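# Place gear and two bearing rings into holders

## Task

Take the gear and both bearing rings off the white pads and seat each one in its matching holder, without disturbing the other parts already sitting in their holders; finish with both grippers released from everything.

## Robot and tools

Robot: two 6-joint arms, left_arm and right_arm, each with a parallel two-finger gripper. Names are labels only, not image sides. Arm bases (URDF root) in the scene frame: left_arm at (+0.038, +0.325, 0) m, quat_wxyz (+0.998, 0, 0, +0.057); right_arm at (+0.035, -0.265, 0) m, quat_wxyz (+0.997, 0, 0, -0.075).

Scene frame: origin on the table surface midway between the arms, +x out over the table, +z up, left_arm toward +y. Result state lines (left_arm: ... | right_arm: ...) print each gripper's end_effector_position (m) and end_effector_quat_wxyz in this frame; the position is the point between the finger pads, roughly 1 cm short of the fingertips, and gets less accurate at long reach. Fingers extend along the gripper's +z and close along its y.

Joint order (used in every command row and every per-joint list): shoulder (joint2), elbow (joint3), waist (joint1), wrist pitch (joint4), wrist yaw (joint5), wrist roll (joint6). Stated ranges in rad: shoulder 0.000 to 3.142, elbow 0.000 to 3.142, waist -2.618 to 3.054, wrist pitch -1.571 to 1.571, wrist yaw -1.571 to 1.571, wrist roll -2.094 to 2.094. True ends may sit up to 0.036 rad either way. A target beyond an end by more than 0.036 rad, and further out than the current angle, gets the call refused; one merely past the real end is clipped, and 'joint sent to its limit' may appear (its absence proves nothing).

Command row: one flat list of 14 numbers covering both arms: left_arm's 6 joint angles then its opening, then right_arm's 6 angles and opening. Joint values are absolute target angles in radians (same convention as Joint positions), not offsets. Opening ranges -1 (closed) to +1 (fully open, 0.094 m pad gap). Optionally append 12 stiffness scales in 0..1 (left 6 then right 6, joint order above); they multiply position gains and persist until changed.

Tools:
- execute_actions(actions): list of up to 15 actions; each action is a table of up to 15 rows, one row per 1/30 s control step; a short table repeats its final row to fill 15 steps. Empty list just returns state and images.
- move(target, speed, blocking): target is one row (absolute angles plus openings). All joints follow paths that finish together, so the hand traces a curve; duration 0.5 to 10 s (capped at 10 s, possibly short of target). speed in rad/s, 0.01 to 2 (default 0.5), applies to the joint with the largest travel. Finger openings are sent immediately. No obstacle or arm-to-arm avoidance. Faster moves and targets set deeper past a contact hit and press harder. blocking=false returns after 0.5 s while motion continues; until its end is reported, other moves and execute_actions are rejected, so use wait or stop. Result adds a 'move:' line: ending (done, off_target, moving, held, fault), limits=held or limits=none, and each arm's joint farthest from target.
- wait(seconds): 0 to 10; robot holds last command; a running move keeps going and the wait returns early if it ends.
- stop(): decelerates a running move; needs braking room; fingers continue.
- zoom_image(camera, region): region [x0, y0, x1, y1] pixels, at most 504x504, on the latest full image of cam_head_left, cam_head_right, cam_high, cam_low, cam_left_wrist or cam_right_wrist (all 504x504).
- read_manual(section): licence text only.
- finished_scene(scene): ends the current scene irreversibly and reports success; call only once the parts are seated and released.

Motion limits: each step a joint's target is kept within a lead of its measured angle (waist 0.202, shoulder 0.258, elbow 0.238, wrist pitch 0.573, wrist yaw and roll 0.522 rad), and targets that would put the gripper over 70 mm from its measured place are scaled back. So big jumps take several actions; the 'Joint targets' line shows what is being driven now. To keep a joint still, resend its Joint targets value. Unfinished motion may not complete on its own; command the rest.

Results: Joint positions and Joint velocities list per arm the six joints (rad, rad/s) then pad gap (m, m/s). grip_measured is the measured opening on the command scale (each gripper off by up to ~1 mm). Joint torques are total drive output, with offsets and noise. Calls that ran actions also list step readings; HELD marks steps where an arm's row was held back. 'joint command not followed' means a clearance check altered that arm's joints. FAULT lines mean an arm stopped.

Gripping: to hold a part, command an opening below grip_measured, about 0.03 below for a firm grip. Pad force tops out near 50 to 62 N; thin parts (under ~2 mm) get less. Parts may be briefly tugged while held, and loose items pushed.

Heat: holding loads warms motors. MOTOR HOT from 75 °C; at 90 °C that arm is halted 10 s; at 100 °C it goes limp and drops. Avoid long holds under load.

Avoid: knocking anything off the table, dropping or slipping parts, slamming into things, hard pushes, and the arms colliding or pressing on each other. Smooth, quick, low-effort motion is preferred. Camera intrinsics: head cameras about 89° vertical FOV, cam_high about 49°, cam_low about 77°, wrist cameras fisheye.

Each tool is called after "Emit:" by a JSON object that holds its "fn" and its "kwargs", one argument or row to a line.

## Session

Emit:
{"fn": "execute_actions", "kwargs": {
  "actions": []
}}

Scene clock: 0.00 s.
left_arm: end_effector_position=(+0.2744, +0.2826, +0.2009) grip_measured=+1.000 end_effector_quat_wxyz=(+0.456, +0.009, +0.888, -0.052) | right_arm: end_effector_position=(+0.2687, -0.1413, +0.2286) grip_measured=+1.000 end_effector_quat_wxyz=(+0.097, +0.643, +0.751, +0.112)
Joint names: [shoulder, elbow, waist, wrist pitch, wrist yaw, wrist roll]
Joint positions: left_arm=[ 0.582  0.67  -0.392 -0.71  -0.126 -0.193  0.094] | right_arm=[ 1.347  1.474  0.71  -1.423  0.117  1.96   0.094]
Joint velocities: left_arm=[-0.007 -0.017 -0.002  0.007 -0.007  0.007  0.   ] | right_arm=[ 0.002 -0.027 -0.002 -0.022 -0.007  0.007  0.   ]
Joint torques (N m, as the arm reports them, + toward a larger angle): no reading
Joint targets: left_arm=[0.577 0.681 -0.392 -0.705 -0.129 -0.191] | right_arm=[1.338 1.485 0.710 -1.425 0.125 1.959]
Joint stiffness scale: left_arm=[1. 1. 1. 1. 1. 1.] | right_arm=[1. 1. 1. 1. 1. 1.]

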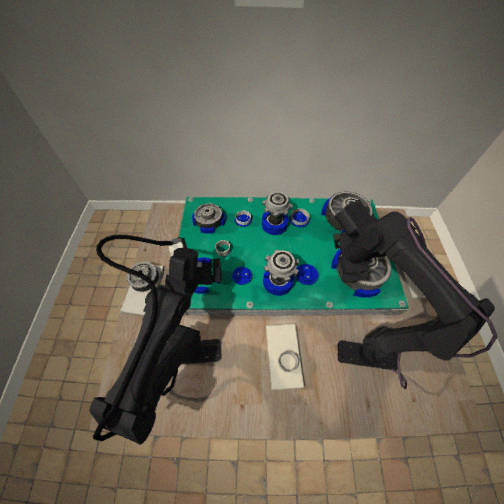

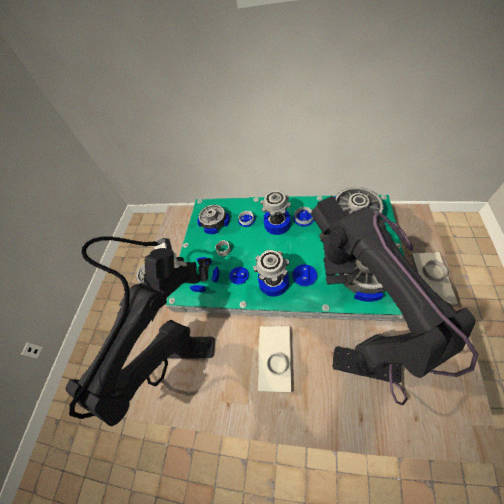

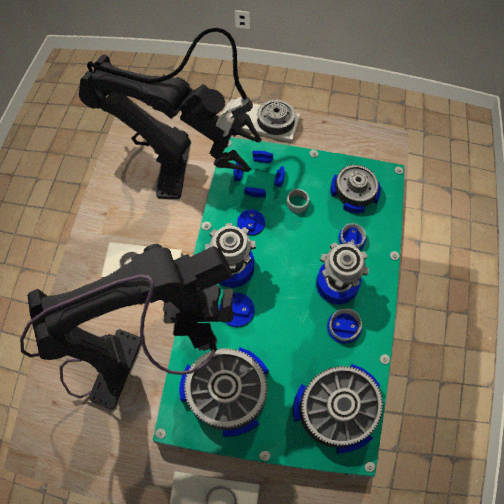

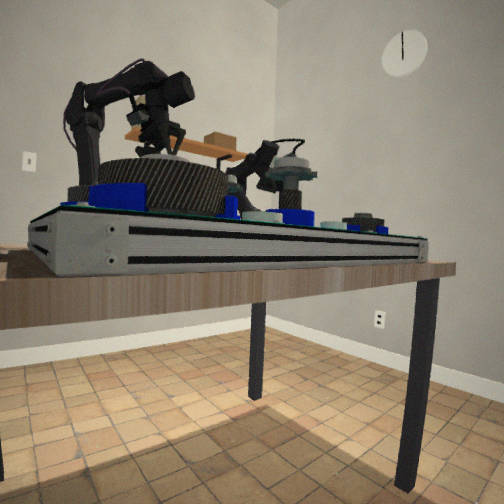

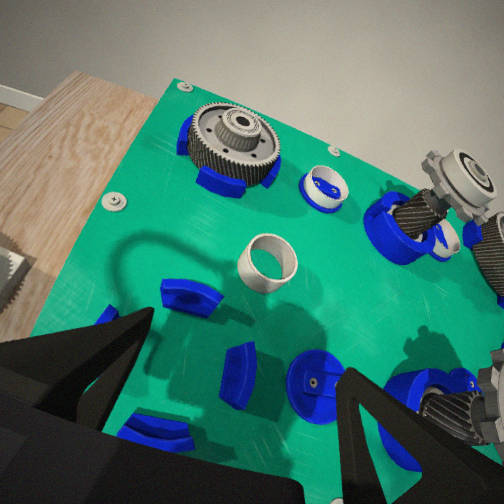

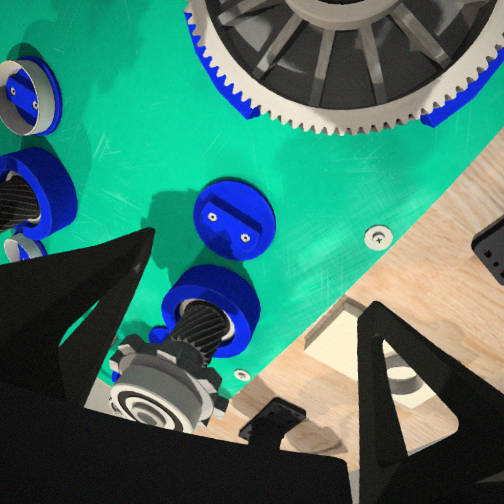

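Emit:
{"fn": "zoom_image", "kwargs": {
  "camera": "cam_head_right",
  "region": [220, 200, 480, 420]
}}

Emit:
{"fn": "zoom_image", "kwargs": {
  "camera": "cam_head_left",
  "region": [90, 200, 330, 420]
}}

Region (220, 200, 480, 420) of cam_head_right's 504x504 image, scaled by 1.938, with more detail than that image has; it fills the top 426 rows of this view, and the rest is white.

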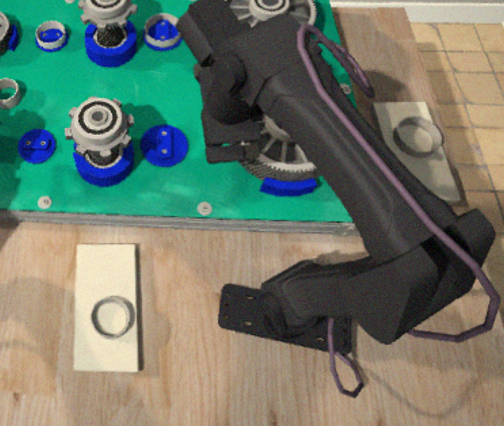

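Region (90, 200, 330, 420) of cam_head_left's 504x504 image, scaled by 2.100, with more detail than that image has; it fills the top 462 rows of this view, and the rest is white.

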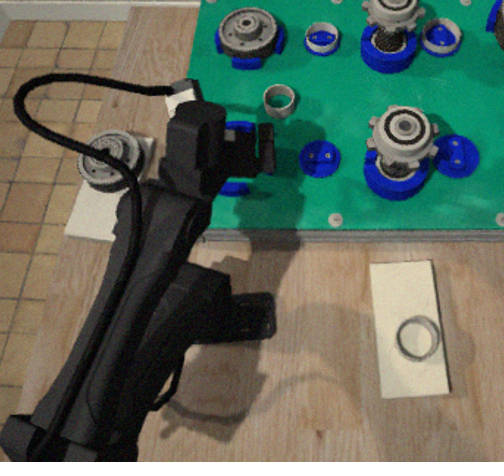

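Emit:
{"fn": "move", "kwargs": {
  "target": [1.687,1.625,0.398,-1.50,0,0,1,1.94,1.945,-0.57,-1.56,0,2.07,1],
  "speed": 1.0
}}

Scene clock: 4.60 s.
left_arm: end_effector_position=(+0.2966, +0.4724, +0.1676) grip_measured=+1.000 end_effector_quat_wxyz=(-0.008, -0.256, +0.967, +0.001) | right_arm: end_effector_position=(+0.3060, -0.5059, +0.1695) grip_measured=+1.000 end_effector_quat_wxyz=(+0.002, +0.985, +0.174, -0.001)
Joint names: [shoulder, elbow, waist, wrist pitch, wrist yaw, wrist roll]
Joint positions: left_arm=[ 1.69   1.59   0.395 -1.486 -0.007 -0.009  0.094] | right_arm=[ 1.943  1.916 -0.578 -1.541  0.004  2.064  0.094]
Joint velocities: left_arm=[ 0.007  0.017 -0.002 -0.007 -0.095 -0.022  0.   ] | right_arm=[-0.002 -0.002 -0.002 -0.007 -0.022 -0.007  0.   ]
Joint torques (N m, as the arm reports them, + toward a larger angle): left_arm=[-6.52  9.53  0.28  0.15  0.03  0.08] | right_arm=[-9.58  6.79  0.78 -0.08 -0.06  0.06]
Joint targets: left_arm=[1.687 1.625 0.398 -1.500 -0.000 0.000] | right_arm=[1.940 1.945 -0.570 -1.560 -0.000 2.070]
Joint stiffness scale: left_arm=[1. 1. 1. 1. 1. 1.] | right_arm=[1. 1. 1. 1. 1. 1.]
move: off_target (left_arm, right_arm); limits=none; left_arm: farthest joint: the elbow, 0.035 radians from its target (0.955 radians at the start); right_arm: farthest joint: the elbow, 0.029 radians from its target (0.471 radians at the start)

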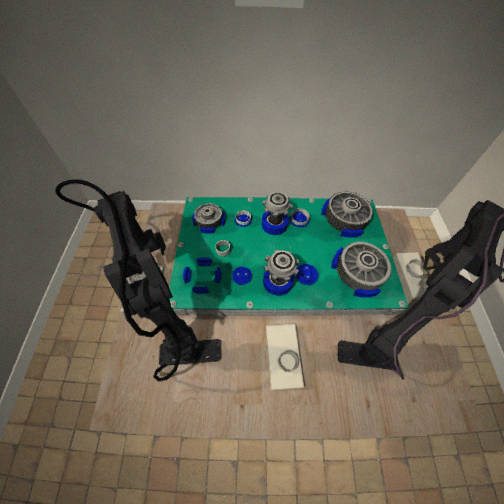

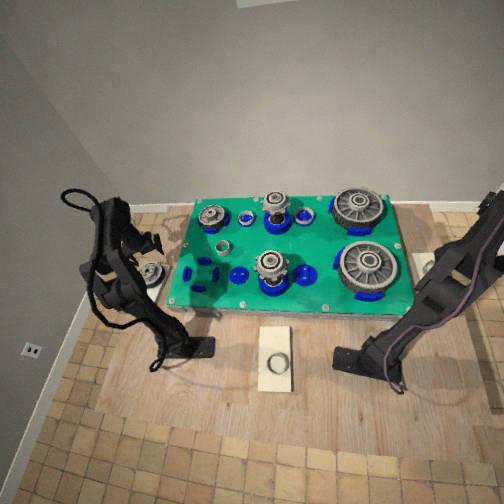

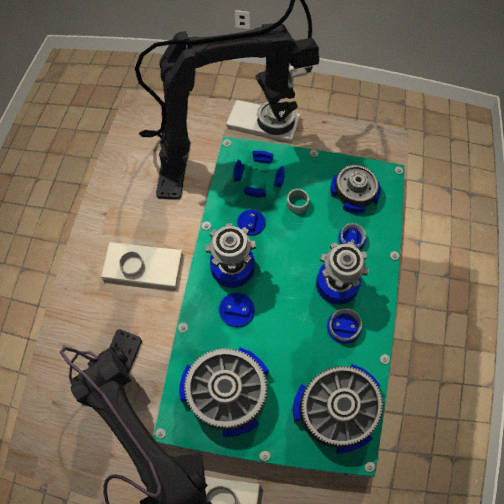

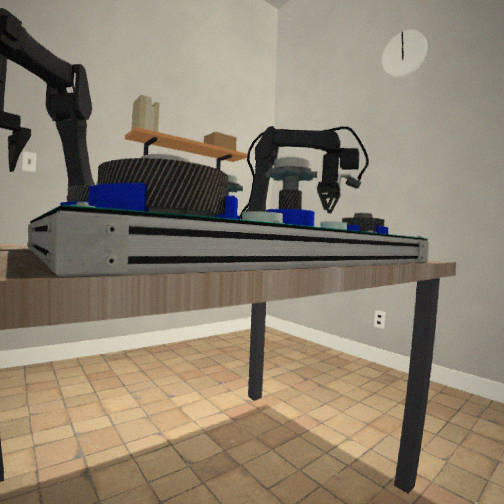

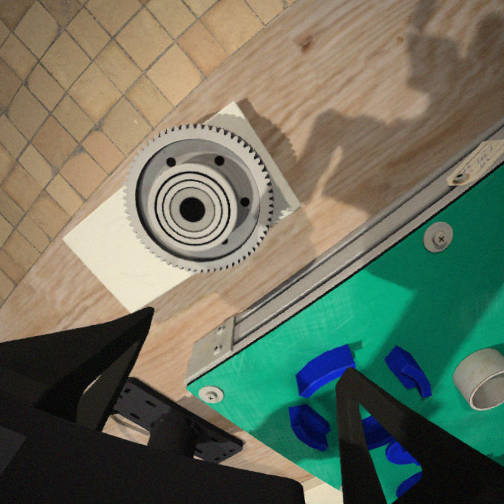

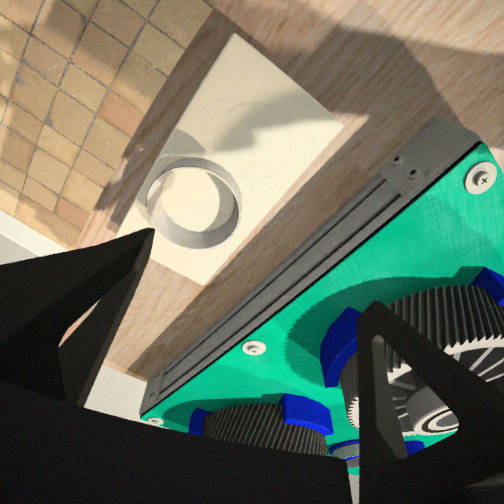

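Emit:
{"fn": "move", "kwargs": {
  "target": [1.805,1.489,0.555,-1.258,0,0,1,2.153,1.93,-0.575,-1.317,0,2.07,1],
  "speed": 0.5
}}

Scene clock: 6.70 s.
left_arm: end_effector_position=(+0.2960, +0.5307, +0.1091) grip_measured=+1.000 end_effector_quat_wxyz=(-0.009, -0.331, +0.943, -0.000) | right_arm: end_effector_position=(+0.3476, -0.5428, +0.0858) grip_measured=+1.000 end_effector_quat_wxyz=(-0.002, +0.985, +0.174, -0.003)
Joint names: [shoulder, elbow, waist, wrist pitch, wrist yaw, wrist roll]
Joint positions: left_arm=[ 1.809  1.499  0.552 -1.277 -0.005 -0.009  0.094] | right_arm=[ 2.168  1.916 -0.578 -1.326  0.003  2.064  0.094]
Joint velocities: left_arm=[ 0.012 -0.012  0.002  0.051 -0.022  0.022  0.   ] | right_arm=[-0.007  0.002 -0.012 -0.007  0.022  0.022  0.   ]
Joint torques (N m, as the arm reports them, + toward a larger angle): left_arm=[-7.53  5.64  0.33  0.58  0.02  0.08] | right_arm=[-12.49   6.     0.24   0.18  -0.07   0.05]
Joint targets: left_arm=[1.805 1.489 0.555 -1.258 -0.000 -0.000] | right_arm=[2.153 1.930 -0.575 -1.317 -0.000 2.070]
Joint stiffness scale: left_arm=[1. 1. 1. 1. 1. 1.] | right_arm=[1. 1. 1. 1. 1. 1.]
move: done; limits=none; left_arm: farthest joint: the wrist pitch, 0.019 radians from its target (0.228 radians at the start); right_arm: farthest joint: the shoulder, 0.015 radians from its target (0.210 radians at the start)

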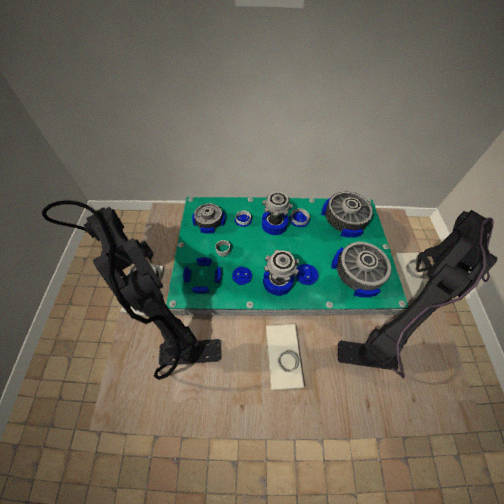

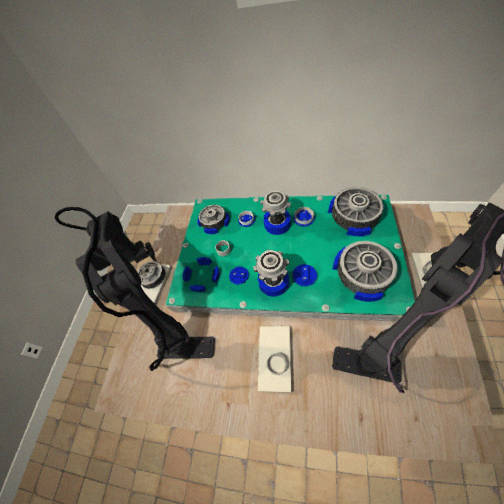

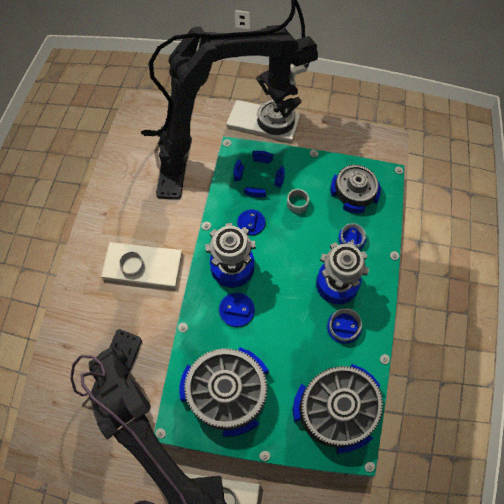

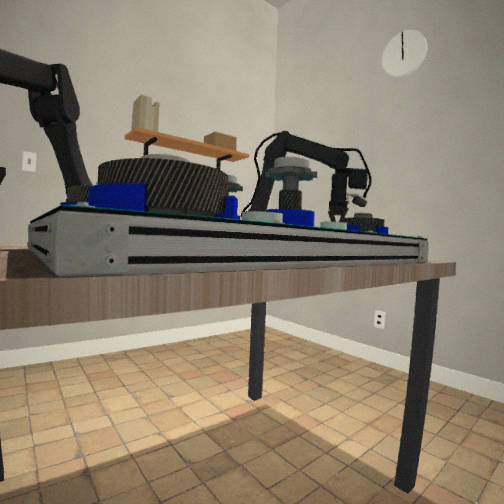

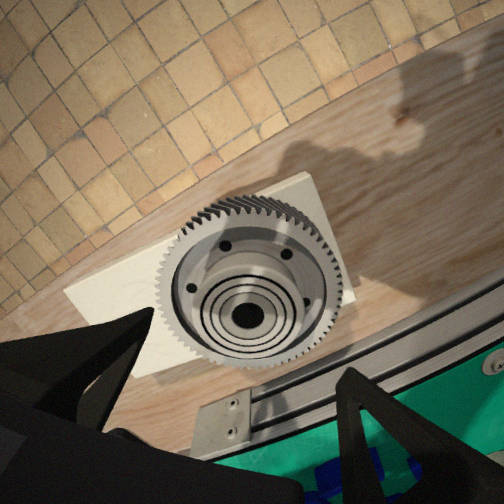

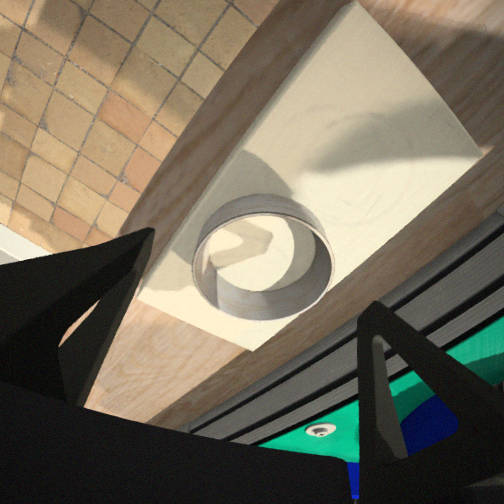

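Emit:
{"fn": "move", "kwargs": {
  "target": [1.805,1.489,0.555,-1.25,0,-0.908,0.6,2.16,1.875,-0.538,-1.267,0,0.87,0.9],
  "speed": 1.5
}}

Scene clock: 10.07 s.
left_arm: end_effector_position=(+0.2986, +0.5320, +0.1091) grip_measured=+0.602 end_effector_quat_wxyz=(-0.002, -0.705, +0.709, +0.001) | right_arm: end_effector_position=(+0.3578, -0.5345, +0.0770) grip_measured=+0.902 end_effector_quat_wxyz=(+0.002, +0.708, +0.706, -0.001)
Joint names: [shoulder, elbow, waist, wrist pitch, wrist yaw, wrist roll]
Joint positions: left_arm=[ 1.809  1.499  0.552 -1.266 -0.001 -0.899  0.075] | right_arm=[ 2.168  1.882 -0.547 -1.282  0.003  0.876  0.089]
Joint velocities: left_arm=[ 0.002  0.012 -0.007  0.022 -0.022  0.095  0.001] | right_arm=[-0.012  0.007  0.007  0.007 -0.022 -0.007  0.   ]
Joint torques (N m, as the arm reports them, + toward a larger angle): left_arm=[-7.56  5.63  0.31  0.53 -0.01 -0.13] | right_arm=[-11.88   4.68   0.79   0.25  -0.08  -0.11]
Joint targets: left_arm=[1.805 1.489 0.555 -1.250 0.000 -0.908] | right_arm=[2.160 1.875 -0.538 -1.267 -0.000 0.870]
Joint stiffness scale: left_arm=[1. 1. 1. 1. 1. 1.] | right_arm=[1. 1. 1. 1. 1. 1.]
move: done; limits=none; left_arm: farthest joint: the wrist pitch, 0.016 radians from its target (0.027 radians at the start); right_arm: farthest joint: the wrist pitch, 0.015 radians from its target (0.059 radians at the start)

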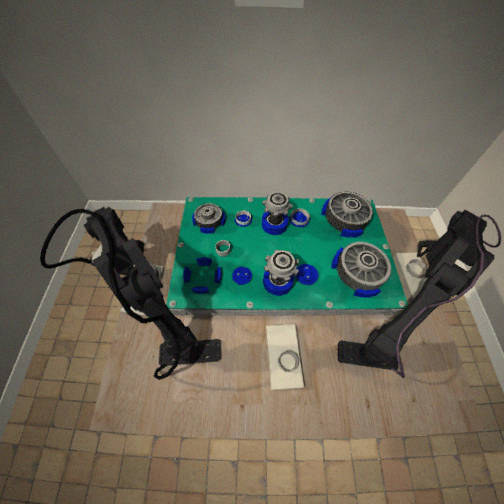

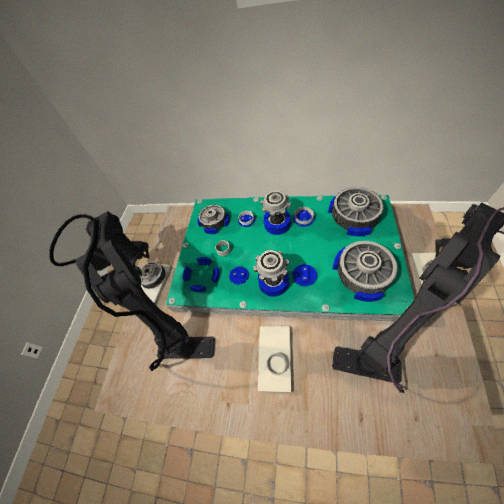

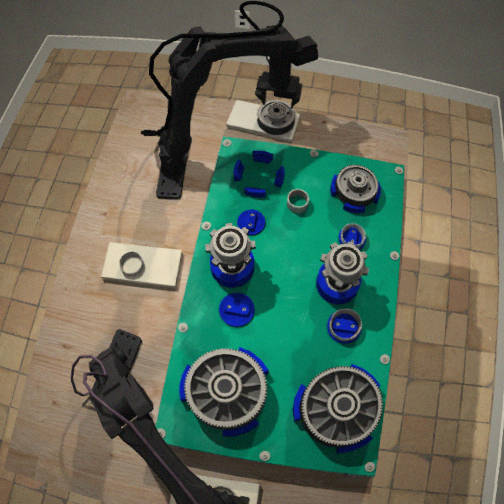

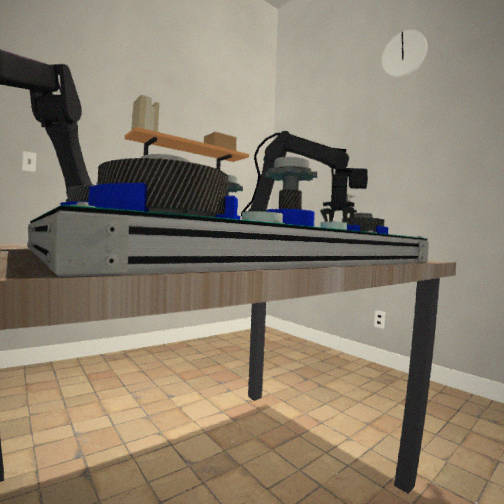

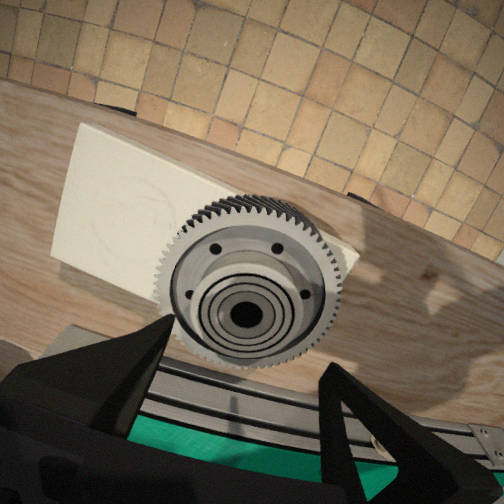

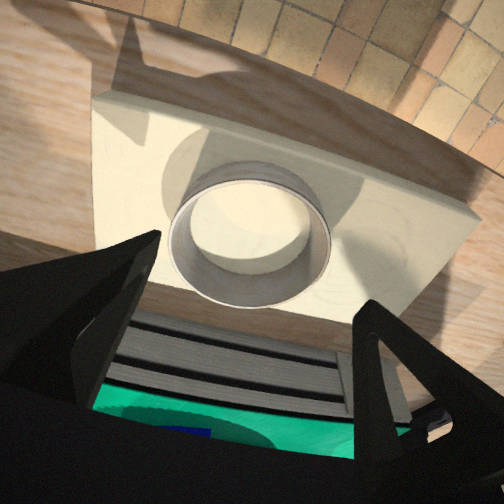

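Emit:
{"fn": "execute_actions", "kwargs": {
  "actions": [
    [[1.806,1.48,0.555,-1.24,0,-0.908,0.6,2.17,1.875,-0.532,-1.26,0,0.87,1],[1.807,1.472,0.555,-1.23,0,-0.908,0.6,2.175,1.875,-0.53,-1.255,0,0.87,1],[1.808,1.464,0.555,-1.22,0,-0.908,0.6,2.18,1.875,-0.529,-1.25,0,0.87,1],[1.809,1.456,0.555,-1.21,0,-0.908,0.6,2.184,1.875,-0.529,-1.245,0,0.87,1],[1.81,1.448,0.555,-1.20,0,-0.908,0.6,2.184,1.875,-0.529,-1.243,0,0.87,1],[1.811,1.44,0.555,-1.19,0,-0.908,0.6,2.184,1.875,-0.529,-1.243,0,0.87,1],[1.812,1.432,0.555,-1.18,0,-0.908,0.6,2.184,1.875,-0.529,-1.243,0,0.87,1],[1.813,1.424,0.555,-1.17,0,-0.908,0.6,2.184,1.875,-0.529,-1.243,0,0.87,1],[1.814,1.416,0.555,-1.16,0,-0.908,0.6,2.184,1.875,-0.529,-1.243,0,0.87,1],[1.815,1.408,0.555,-1.15,0,-0.908,0.6,2.184,1.875,-0.529,-1.243,0,0.87,1],[1.816,1.40,0.555,-1.14,0,-0.908,0.6,2.184,1.875,-0.529,-1.243,0,0.87,1],[1.817,1.392,0.555,-1.13,0,-0.908,0.6,2.184,1.875,-0.529,-1.243,0,0.87,1],[1.818,1.384,0.555,-1.122,0,-0.908,0.6,2.184,1.875,-0.529,-1.243,0,0.87,1],[1.819,1.376,0.555,-1.116,0,-0.908,0.6,2.184,1.875,-0.529,-1.243,0,0.87,1],[1.82,1.367,0.555,-1.112,0,-0.908,0.6,2.184,1.875,-0.529,-1.243,0,0.87,1]],
    [[1.82,1.367,0.555,-1.112,0,-0.908,0.6,2.184,1.875,-0.529,-1.243,0,0.87,1]]
  ]
}}

Scene clock: 13.03 s.
left_arm: end_effector_position=(+0.2991, +0.5324, +0.0772) grip_measured=+0.602 end_effector_quat_wxyz=(+0.003, -0.705, +0.709, +0.000) | right_arm: end_effector_position=(+0.3644, -0.5343, +0.0697) grip_measured=+1.000 end_effector_quat_wxyz=(+0.004, +0.704, +0.710, -0.001)
Joint names: [shoulder, elbow, waist, wrist pitch, wrist yaw, wrist roll]
Joint positions: left_arm=[ 1.816  1.38   0.552 -1.128 -0.001 -0.899  0.075] | right_arm=[ 2.186  1.882 -0.537 -1.258  0.003  0.876  0.094]
Joint velocities: left_arm=[ 0.002 -0.007 -0.007  0.022 -0.022  0.037 -0.   ] | right_arm=[-0.012 -0.002  0.007  0.051 -0.022  0.007  0.   ]
Joint torques (N m, as the arm reports them, + toward a larger angle): left_arm=[-6.96  5.19  0.26  0.56 -0.03 -0.11] | right_arm=[-11.56   4.65   0.72   0.26  -0.07  -0.09]
Joint targets: left_arm=[1.820 1.367 0.555 -1.112 -0.000 -0.908] | right_arm=[2.184 1.875 -0.529 -1.243 -0.000 0.870]
Joint stiffness scale: left_arm=[1. 1. 1. 1. 1. 1.] | right_arm=[1. 1. 1. 1. 1. 1.]
Step readings (joint positions; steps 1 to 15: 1st action; 16 to 30: 2nd action):
0: left_arm=[1.809 1.499 0.552 -1.266 -0.001 -0.899] | right_arm=[2.168 1.882 -0.547 -1.282 0.003 0.876]
1: left_arm=[1.809 1.499 0.552 -1.264 -0.001 -0.899] | right_arm=[2.168 1.882 -0.547 -1.281 0.003 0.876]
2: left_arm=[1.809 1.497 0.552 -1.261 -0.001 -0.899] | right_arm=[2.168 1.882 -0.546 -1.280 0.003 0.876]
4: left_arm=[1.809 1.487 0.552 -1.248 -0.001 -0.899] | right_arm=[2.170 1.882 -0.543 -1.275 0.003 0.876]
8: left_arm=[1.809 1.452 0.552 -1.219 -0.001 -0.899] | right_arm=[2.182 1.882 -0.537 -1.264 0.003 0.876]
15: left_arm=[1.809 1.396 0.552 -1.158 -0.001 -0.899] | right_arm=[2.186 1.882 -0.537 -1.259 0.003 0.876]
16: left_arm=[1.809 1.389 0.552 -1.152 -0.001 -0.899] | right_arm=[2.186 1.882 -0.537 -1.259 0.003 0.876]
17: left_arm=[1.811 1.385 0.552 -1.149 -0.001 -0.899] | right_arm=[2.186 1.882 -0.537 -1.259 0.003 0.876]
19: left_arm=[1.814 1.381 0.552 -1.142 -0.001 -0.899] | right_arm=[2.186 1.882 -0.537 -1.259 0.003 0.876]
23: left_arm=[1.816 1.380 0.552 -1.133 -0.001 -0.899] | right_arm=[2.186 1.882 -0.537 -1.258 0.003 0.876]
30: Joint positions above

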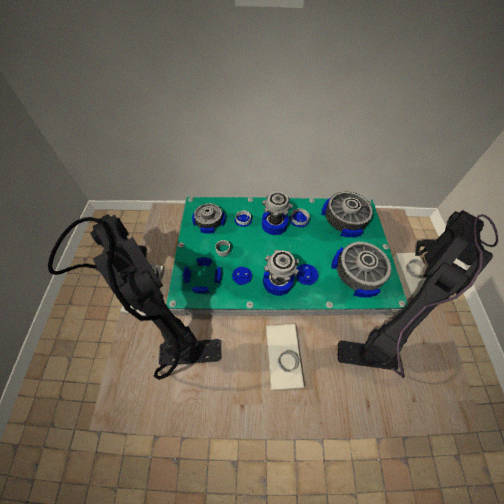

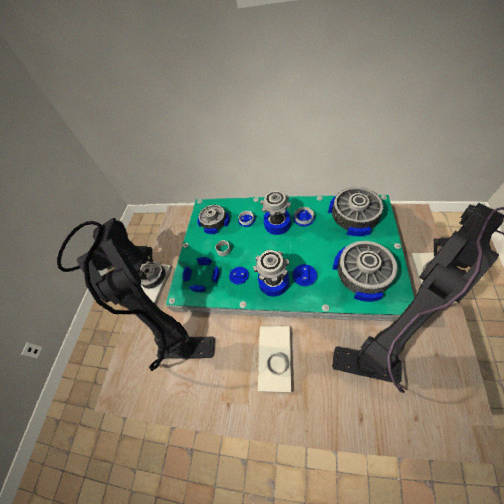

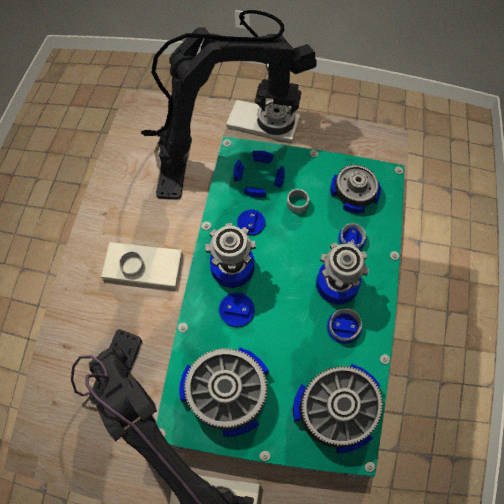

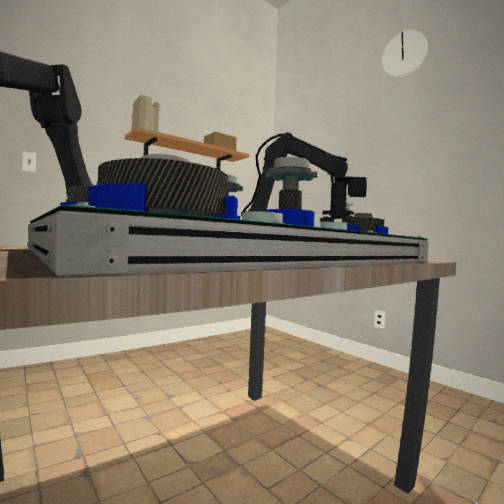

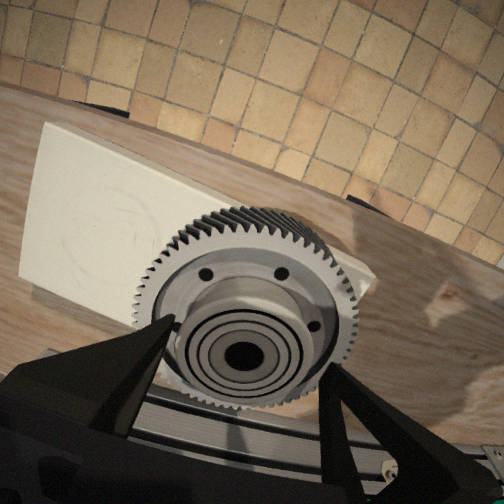

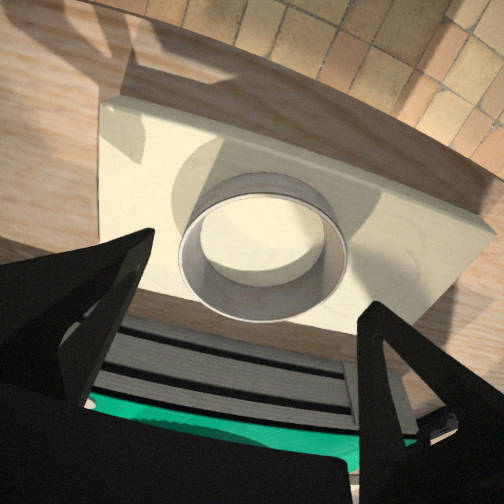

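Emit:
{"fn": "execute_actions", "kwargs": {
  "actions": [
    [[1.823,1.362,0.555,-1.106,0,-0.908,0.6,2.186,1.87,-0.529,-1.235,0,0.87,1],[1.825,1.358,0.555,-1.10,0,-0.908,0.6,2.188,1.863,-0.529,-1.226,0,0.87,1],[1.827,1.354,0.555,-1.096,0,-0.908,0.6,2.19,1.856,-0.529,-1.217,0,0.87,1],[1.827,1.352,0.555,-1.094,0,-0.908,0.6,2.192,1.849,-0.529,-1.208,0,0.87,1],[1.827,1.352,0.555,-1.094,0,-0.908,0.6,2.194,1.842,-0.529,-1.199,0,0.87,1],[1.827,1.352,0.555,-1.094,0,-0.908,0.6,2.196,1.835,-0.529,-1.19,0,0.87,1],[1.827,1.352,0.555,-1.094,0,-0.908,0.6,2.198,1.828,-0.529,-1.181,0,0.87,1],[1.827,1.352,0.555,-1.094,0,-0.908,0.6,2.20,1.821,-0.529,-1.172,0,0.87,1],[1.827,1.352,0.555,-1.094,0,-0.908,0.6,2.202,1.814,-0.529,-1.164,0,0.87,1],[1.827,1.352,0.555,-1.094,0,-0.908,0.6,2.204,1.808,-0.529,-1.157,0,0.87,1],[1.827,1.352,0.555,-1.094,0,-0.908,0.5,2.206,1.803,-0.529,-1.157,0,0.87,1]],
    [[1.827,1.352,0.555,-1.094,0,-0.908,0.4,2.206,1.803,-0.529,-1.157,0,0.87,0.8],[1.827,1.352,0.555,-1.094,0,-0.908,0.35,2.206,1.803,-0.529,-1.157,0,0.87,0.75],[1.827,1.352,0.555,-1.094,0,-0.908,0.3,2.206,1.803,-0.529,-1.157,0,0.87,0.7],[1.827,1.352,0.555,-1.094,0,-0.908,0.27,2.206,1.803,-0.529,-1.157,0,0.87,0.67],[1.827,1.352,0.555,-1.094,0,-0.908,0.25,2.206,1.803,-0.529,-1.157,0,0.87,0.64],[1.827,1.352,0.555,-1.094,0,-0.908,0.23,2.206,1.803,-0.529,-1.157,0,0.87,0.62],[1.827,1.352,0.555,-1.094,0,-0.908,0.21,2.206,1.803,-0.529,-1.157,0,0.87,0.6],[1.827,1.352,0.555,-1.094,0,-0.908,0.19,2.206,1.803,-0.529,-1.157,0,0.87,0.58],[1.827,1.352,0.555,-1.094,0,-0.908,0.18,2.206,1.803,-0.529,-1.157,0,0.87,0.56],[1.827,1.352,0.555,-1.094,0,-0.908,0.18,2.206,1.803,-0.529,-1.157,0,0.87,0.54]]
  ]
}}

Scene clock: 16.37 s.
left_arm: end_effector_position=(+0.2969, +0.5326, +0.0733) grip_measured=+0.243 end_effector_quat_wxyz=(+0.001, -0.706, +0.708, +0.004) | right_arm: end_effector_position=(+0.3639, -0.5336, +0.0407) grip_measured=+0.574 end_effector_quat_wxyz=(-0.002, +0.704, +0.710, -0.001)
Joint names: [shoulder, elbow, waist, wrist pitch, wrist yaw, wrist roll]
Joint positions: left_arm=[ 1.818  1.366  0.553 -1.118 -0.009 -0.901  0.058] | right_arm=[ 2.211  1.806 -0.537 -1.171  0.002  0.875  0.074]
Joint velocities: left_arm=[-0.002 -0.012 -0.002 -0.007 -0.125 -0.037 -0.001] | right_arm=[-0.002 -0.017  0.002 -0.066  0.007 -0.037 -0.   ]
Joint torques (N m, as the arm reports them, + toward a larger angle): left_arm=[-6.61  5.07  0.18  0.63  0.04 -0.1 ] | right_arm=[-11.9    4.79   0.66   0.23  -0.07  -0.08]
Joint targets: left_arm=[1.827 1.352 0.555 -1.094 0.000 -0.908] | right_arm=[2.206 1.803 -0.529 -1.157 0.000 0.870]
Joint stiffness scale: left_arm=[1. 1. 1. 1. 1. 1.] | right_arm=[1. 1. 1. 1. 1. 1.]
Step readings (joint positions; steps 1 to 15: 1st action; 16 to 30: 2nd action):
0: left_arm=[1.816 1.380 0.552 -1.128 -0.001 -0.899] | right_arm=[2.186 1.882 -0.537 -1.258 0.003 0.876]
1: left_arm=[1.816 1.380 0.552 -1.127 -0.001 -0.899] | right_arm=[2.186 1.882 -0.537 -1.257 0.003 0.876]
2: left_arm=[1.816 1.380 0.552 -1.126 -0.001 -0.899] | right_arm=[2.186 1.880 -0.537 -1.254 0.003 0.876]
4: left_arm=[1.816 1.379 0.552 -1.119 -0.001 -0.899] | right_arm=[2.186 1.871 -0.537 -1.243 0.003 0.876]
8: left_arm=[1.816 1.368 0.552 -1.113 -0.001 -0.899] | right_arm=[2.189 1.840 -0.537 -1.218 0.003 0.876]
15: left_arm=[1.816 1.366 0.552 -1.111 -0.001 -0.899] | right_arm=[2.211 1.806 -0.537 -1.183 0.003 0.876]
16: left_arm=[1.816 1.366 0.552 -1.111 -0.003 -0.899] | right_arm=[2.211 1.806 -0.537 -1.182 0.003 0.875]
17: left_arm=[1.816 1.366 0.552 -1.114 -0.005 -0.899] | right_arm=[2.211 1.806 -0.537 -1.179 0.003 0.875]
19: left_arm=[1.817 1.366 0.553 -1.118 -0.009 -0.900] | right_arm=[2.211 1.806 -0.537 -1.176 0.002 0.875]
23: left_arm=[1.818 1.366 0.553 -1.118 -0.009 -0.901] | right_arm=[2.211 1.806 -0.537 -1.172 0.002 0.875]
30: Joint positions above

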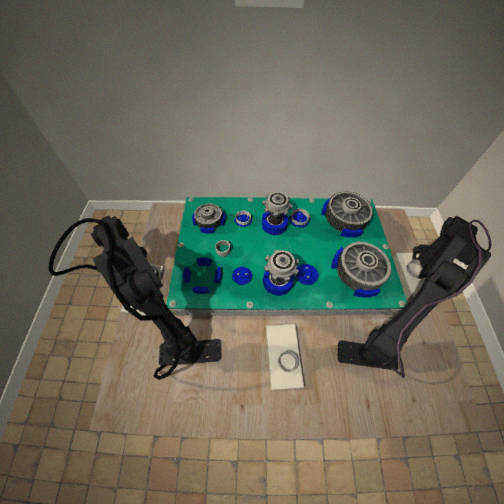

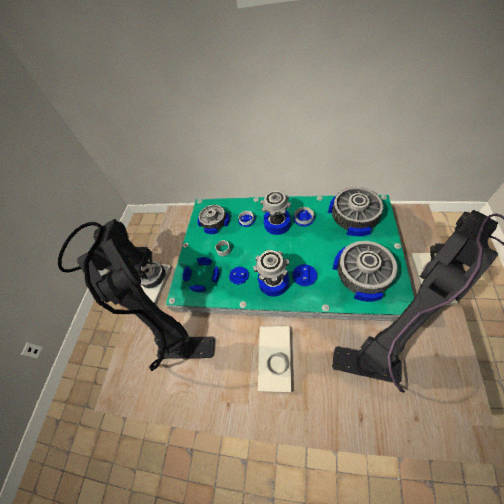

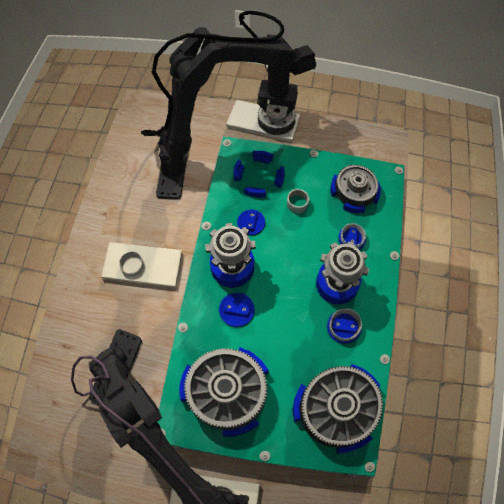

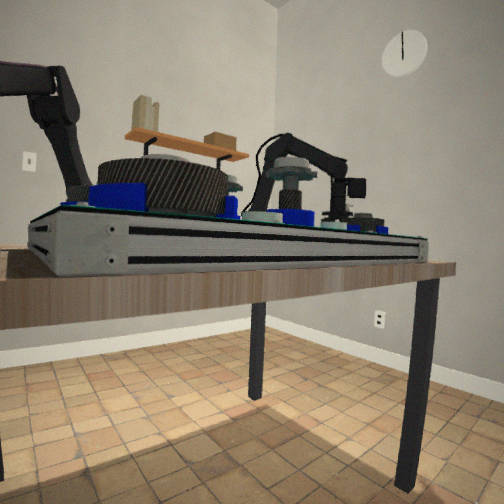

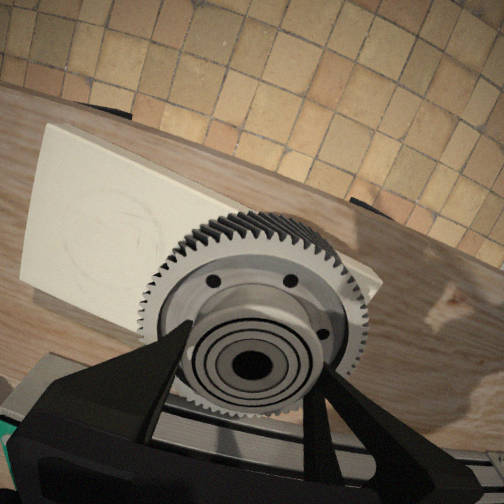

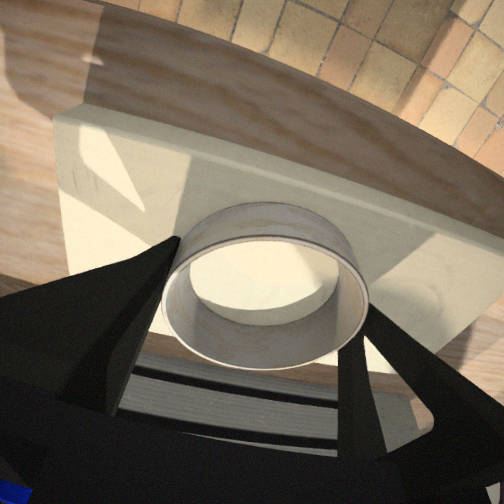

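Emit:
{"fn": "move", "kwargs": {
  "target": [1.75,1.62,0.555,-1.31,0,-0.908,0.18,2.14,2.0,-0.535,-1.395,0,0.87,0.54],
  "speed": 0.4
}}

Emit:
{"fn": "move", "kwargs": {
  "target": [1.735,1.806,0.555,-1.50,0,-0.908,0.18,1.912,1.94,-0.535,-1.57,0,0.87,0.54],
  "speed": 0.4
}}

Scene clock: 18.53 s.
left_arm: end_effector_position=(+0.3028, +0.5362, +0.1102) grip_measured=+0.242 end_effector_quat_wxyz=(-0.006, -0.706, +0.708, +0.003) | right_arm: end_effector_position=(+0.3590, -0.5296, +0.0981) grip_measured=+0.574 end_effector_quat_wxyz=(-0.004, +0.704, +0.710, -0.001)
Joint names: [shoulder, elbow, waist, wrist pitch, wrist yaw, wrist roll]
Joint positions: left_arm=[ 1.839  1.541  0.553 -1.286 -0.004 -0.901  0.058] | right_arm=[ 2.171  1.971 -0.537 -1.38   0.002  0.875  0.074]
Joint velocities: left_arm=[-0.007 -0.027 -0.002 -0.007  0.037 -0.007  0.001] | right_arm=[-0.017  0.012 -0.017  0.037 -0.007 -0.022 -0.001]
Joint torques (N m, as the arm reports them, + toward a larger angle): left_arm=[-14.16  13.63   0.26   0.03   0.02  -0.1 ] | right_arm=[-13.98   6.91   0.12  -0.05  -0.05  -0.08]
Joint targets: left_arm=[1.750 1.620 0.555 -1.310 -0.000 -0.908] | right_arm=[2.140 2.000 -0.535 -1.395 0.000 0.870]
Joint stiffness scale: left_arm=[1. 1. 1. 1. 1. 1.] | right_arm=[1. 1. 1. 1. 1. 1.]
move: off_target (left_arm, right_arm); limits=none; left_arm: farthest joint: the shoulder, 0.089 radians from its target (0.068 radians at the start); right_arm: farthest joint: the shoulder, 0.031 radians from its target (0.071 radians at the start)

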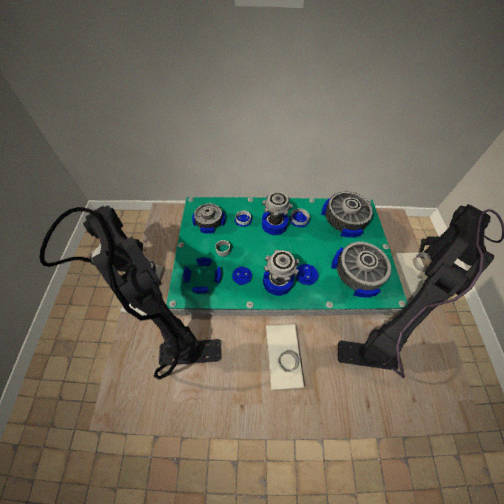

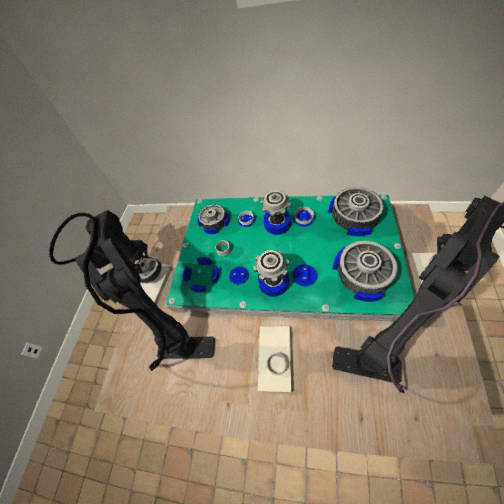

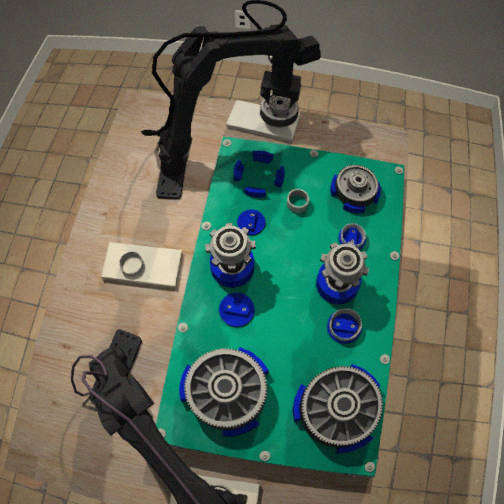

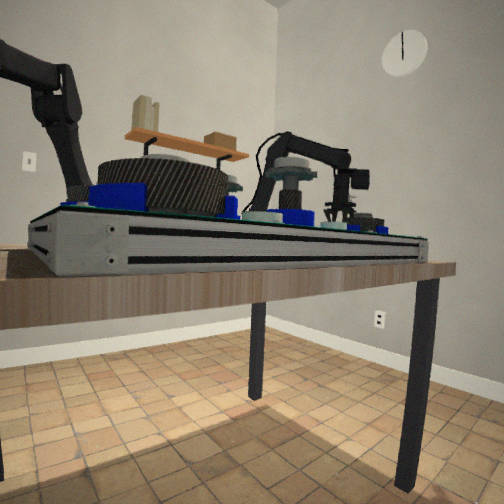

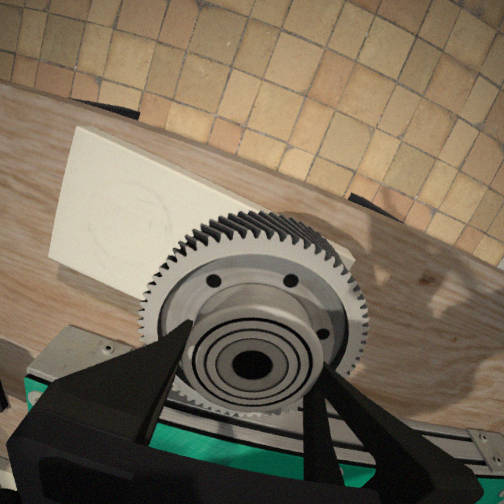

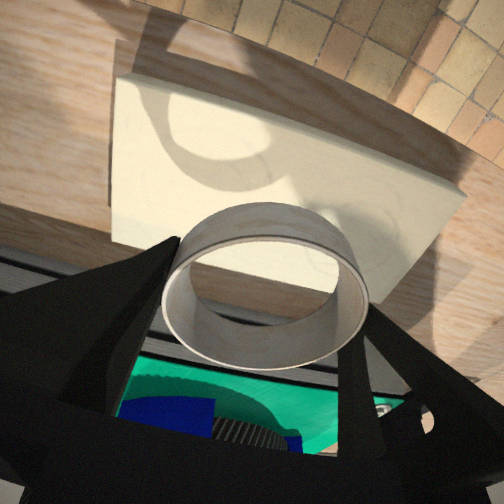

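Scene clock: 19.87 s.
left_arm: end_effector_position=(+0.2987, +0.5324, +0.1651) grip_measured=+0.243 end_effector_quat_wxyz=(-0.000, -0.706, +0.708, +0.001) | right_arm: end_effector_position=(+0.3181, -0.4960, +0.1773) grip_measured=+0.574 end_effector_quat_wxyz=(+0.013, +0.704, +0.710, +0.000)
Joint names: [shoulder, elbow, waist, wrist pitch, wrist yaw, wrist roll]
Joint positions: left_arm=[ 1.815  1.729  0.553 -1.485 -0.001 -0.901  0.058] | right_arm=[ 1.938  1.941 -0.537 -1.548  0.002  0.875  0.074]
Joint velocities: left_arm=[-0.012 -0.007 -0.007  0.066  0.051 -0.007 -0.001] | right_arm=[-0.007 -0.007 -0.002  0.066 -0.051 -0.022 -0.   ]
Joint torques (N m, as the arm reports them, + toward a larger angle): left_arm=[-13.17  13.35   0.19   0.15  -0.02  -0.11] | right_arm=[-11.45   4.93   0.18   0.03  -0.05  -0.09]
Joint targets: left_arm=[1.735 1.806 0.555 -1.500 -0.000 -0.908] | right_arm=[1.912 1.940 -0.535 -1.561 -0.000 0.870]
Joint stiffness scale: left_arm=[1. 1. 1. 1. 1. 1.] | right_arm=[1. 1. 1. 1. 1. 1.]
joint sent to its limit (right arm) — the command would take the wrist pitch past its lower limit, so that joint was sent only as far as its limit.
move: off_target (left_arm, right_arm); limits=none; left_arm: farthest joint: the shoulder, 0.080 radians from its target (0.104 radians at the start); right_arm: farthest joint: the shoulder, 0.026 radians from its target (0.259 radians at the start)

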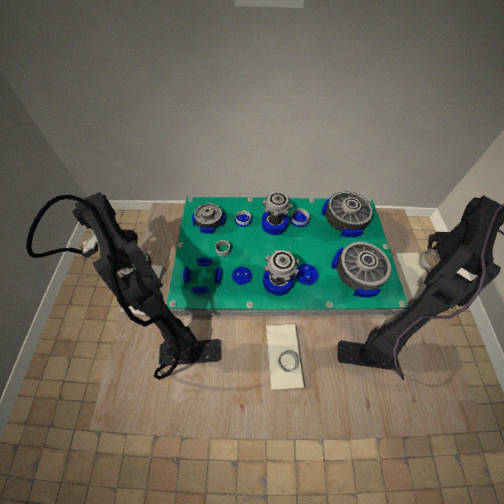

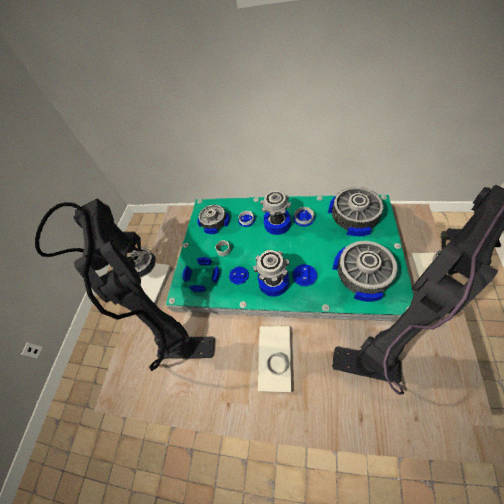

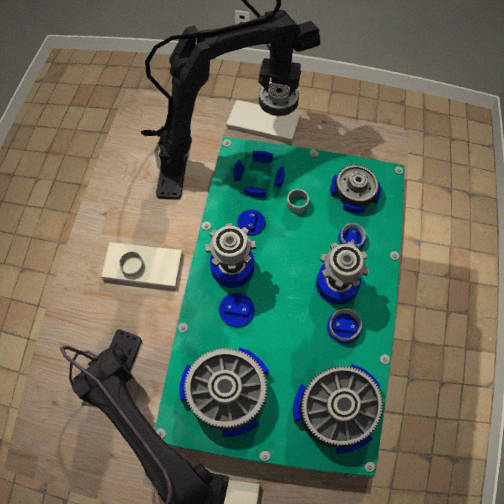

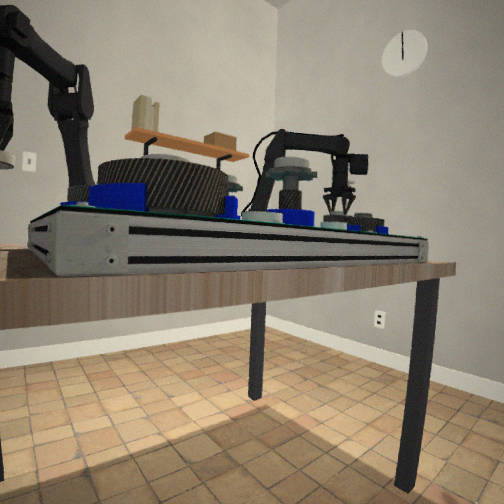

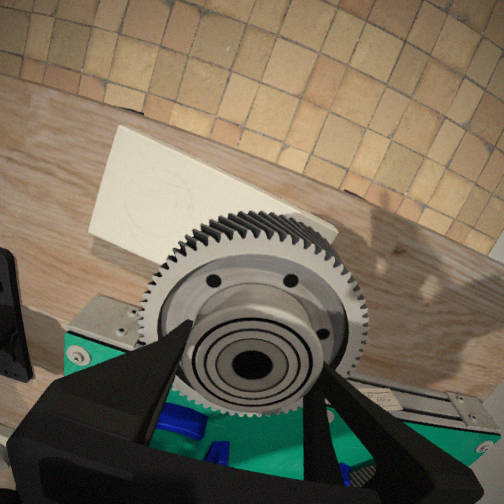

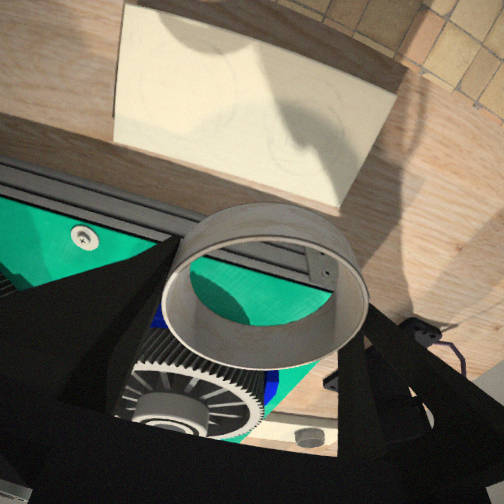

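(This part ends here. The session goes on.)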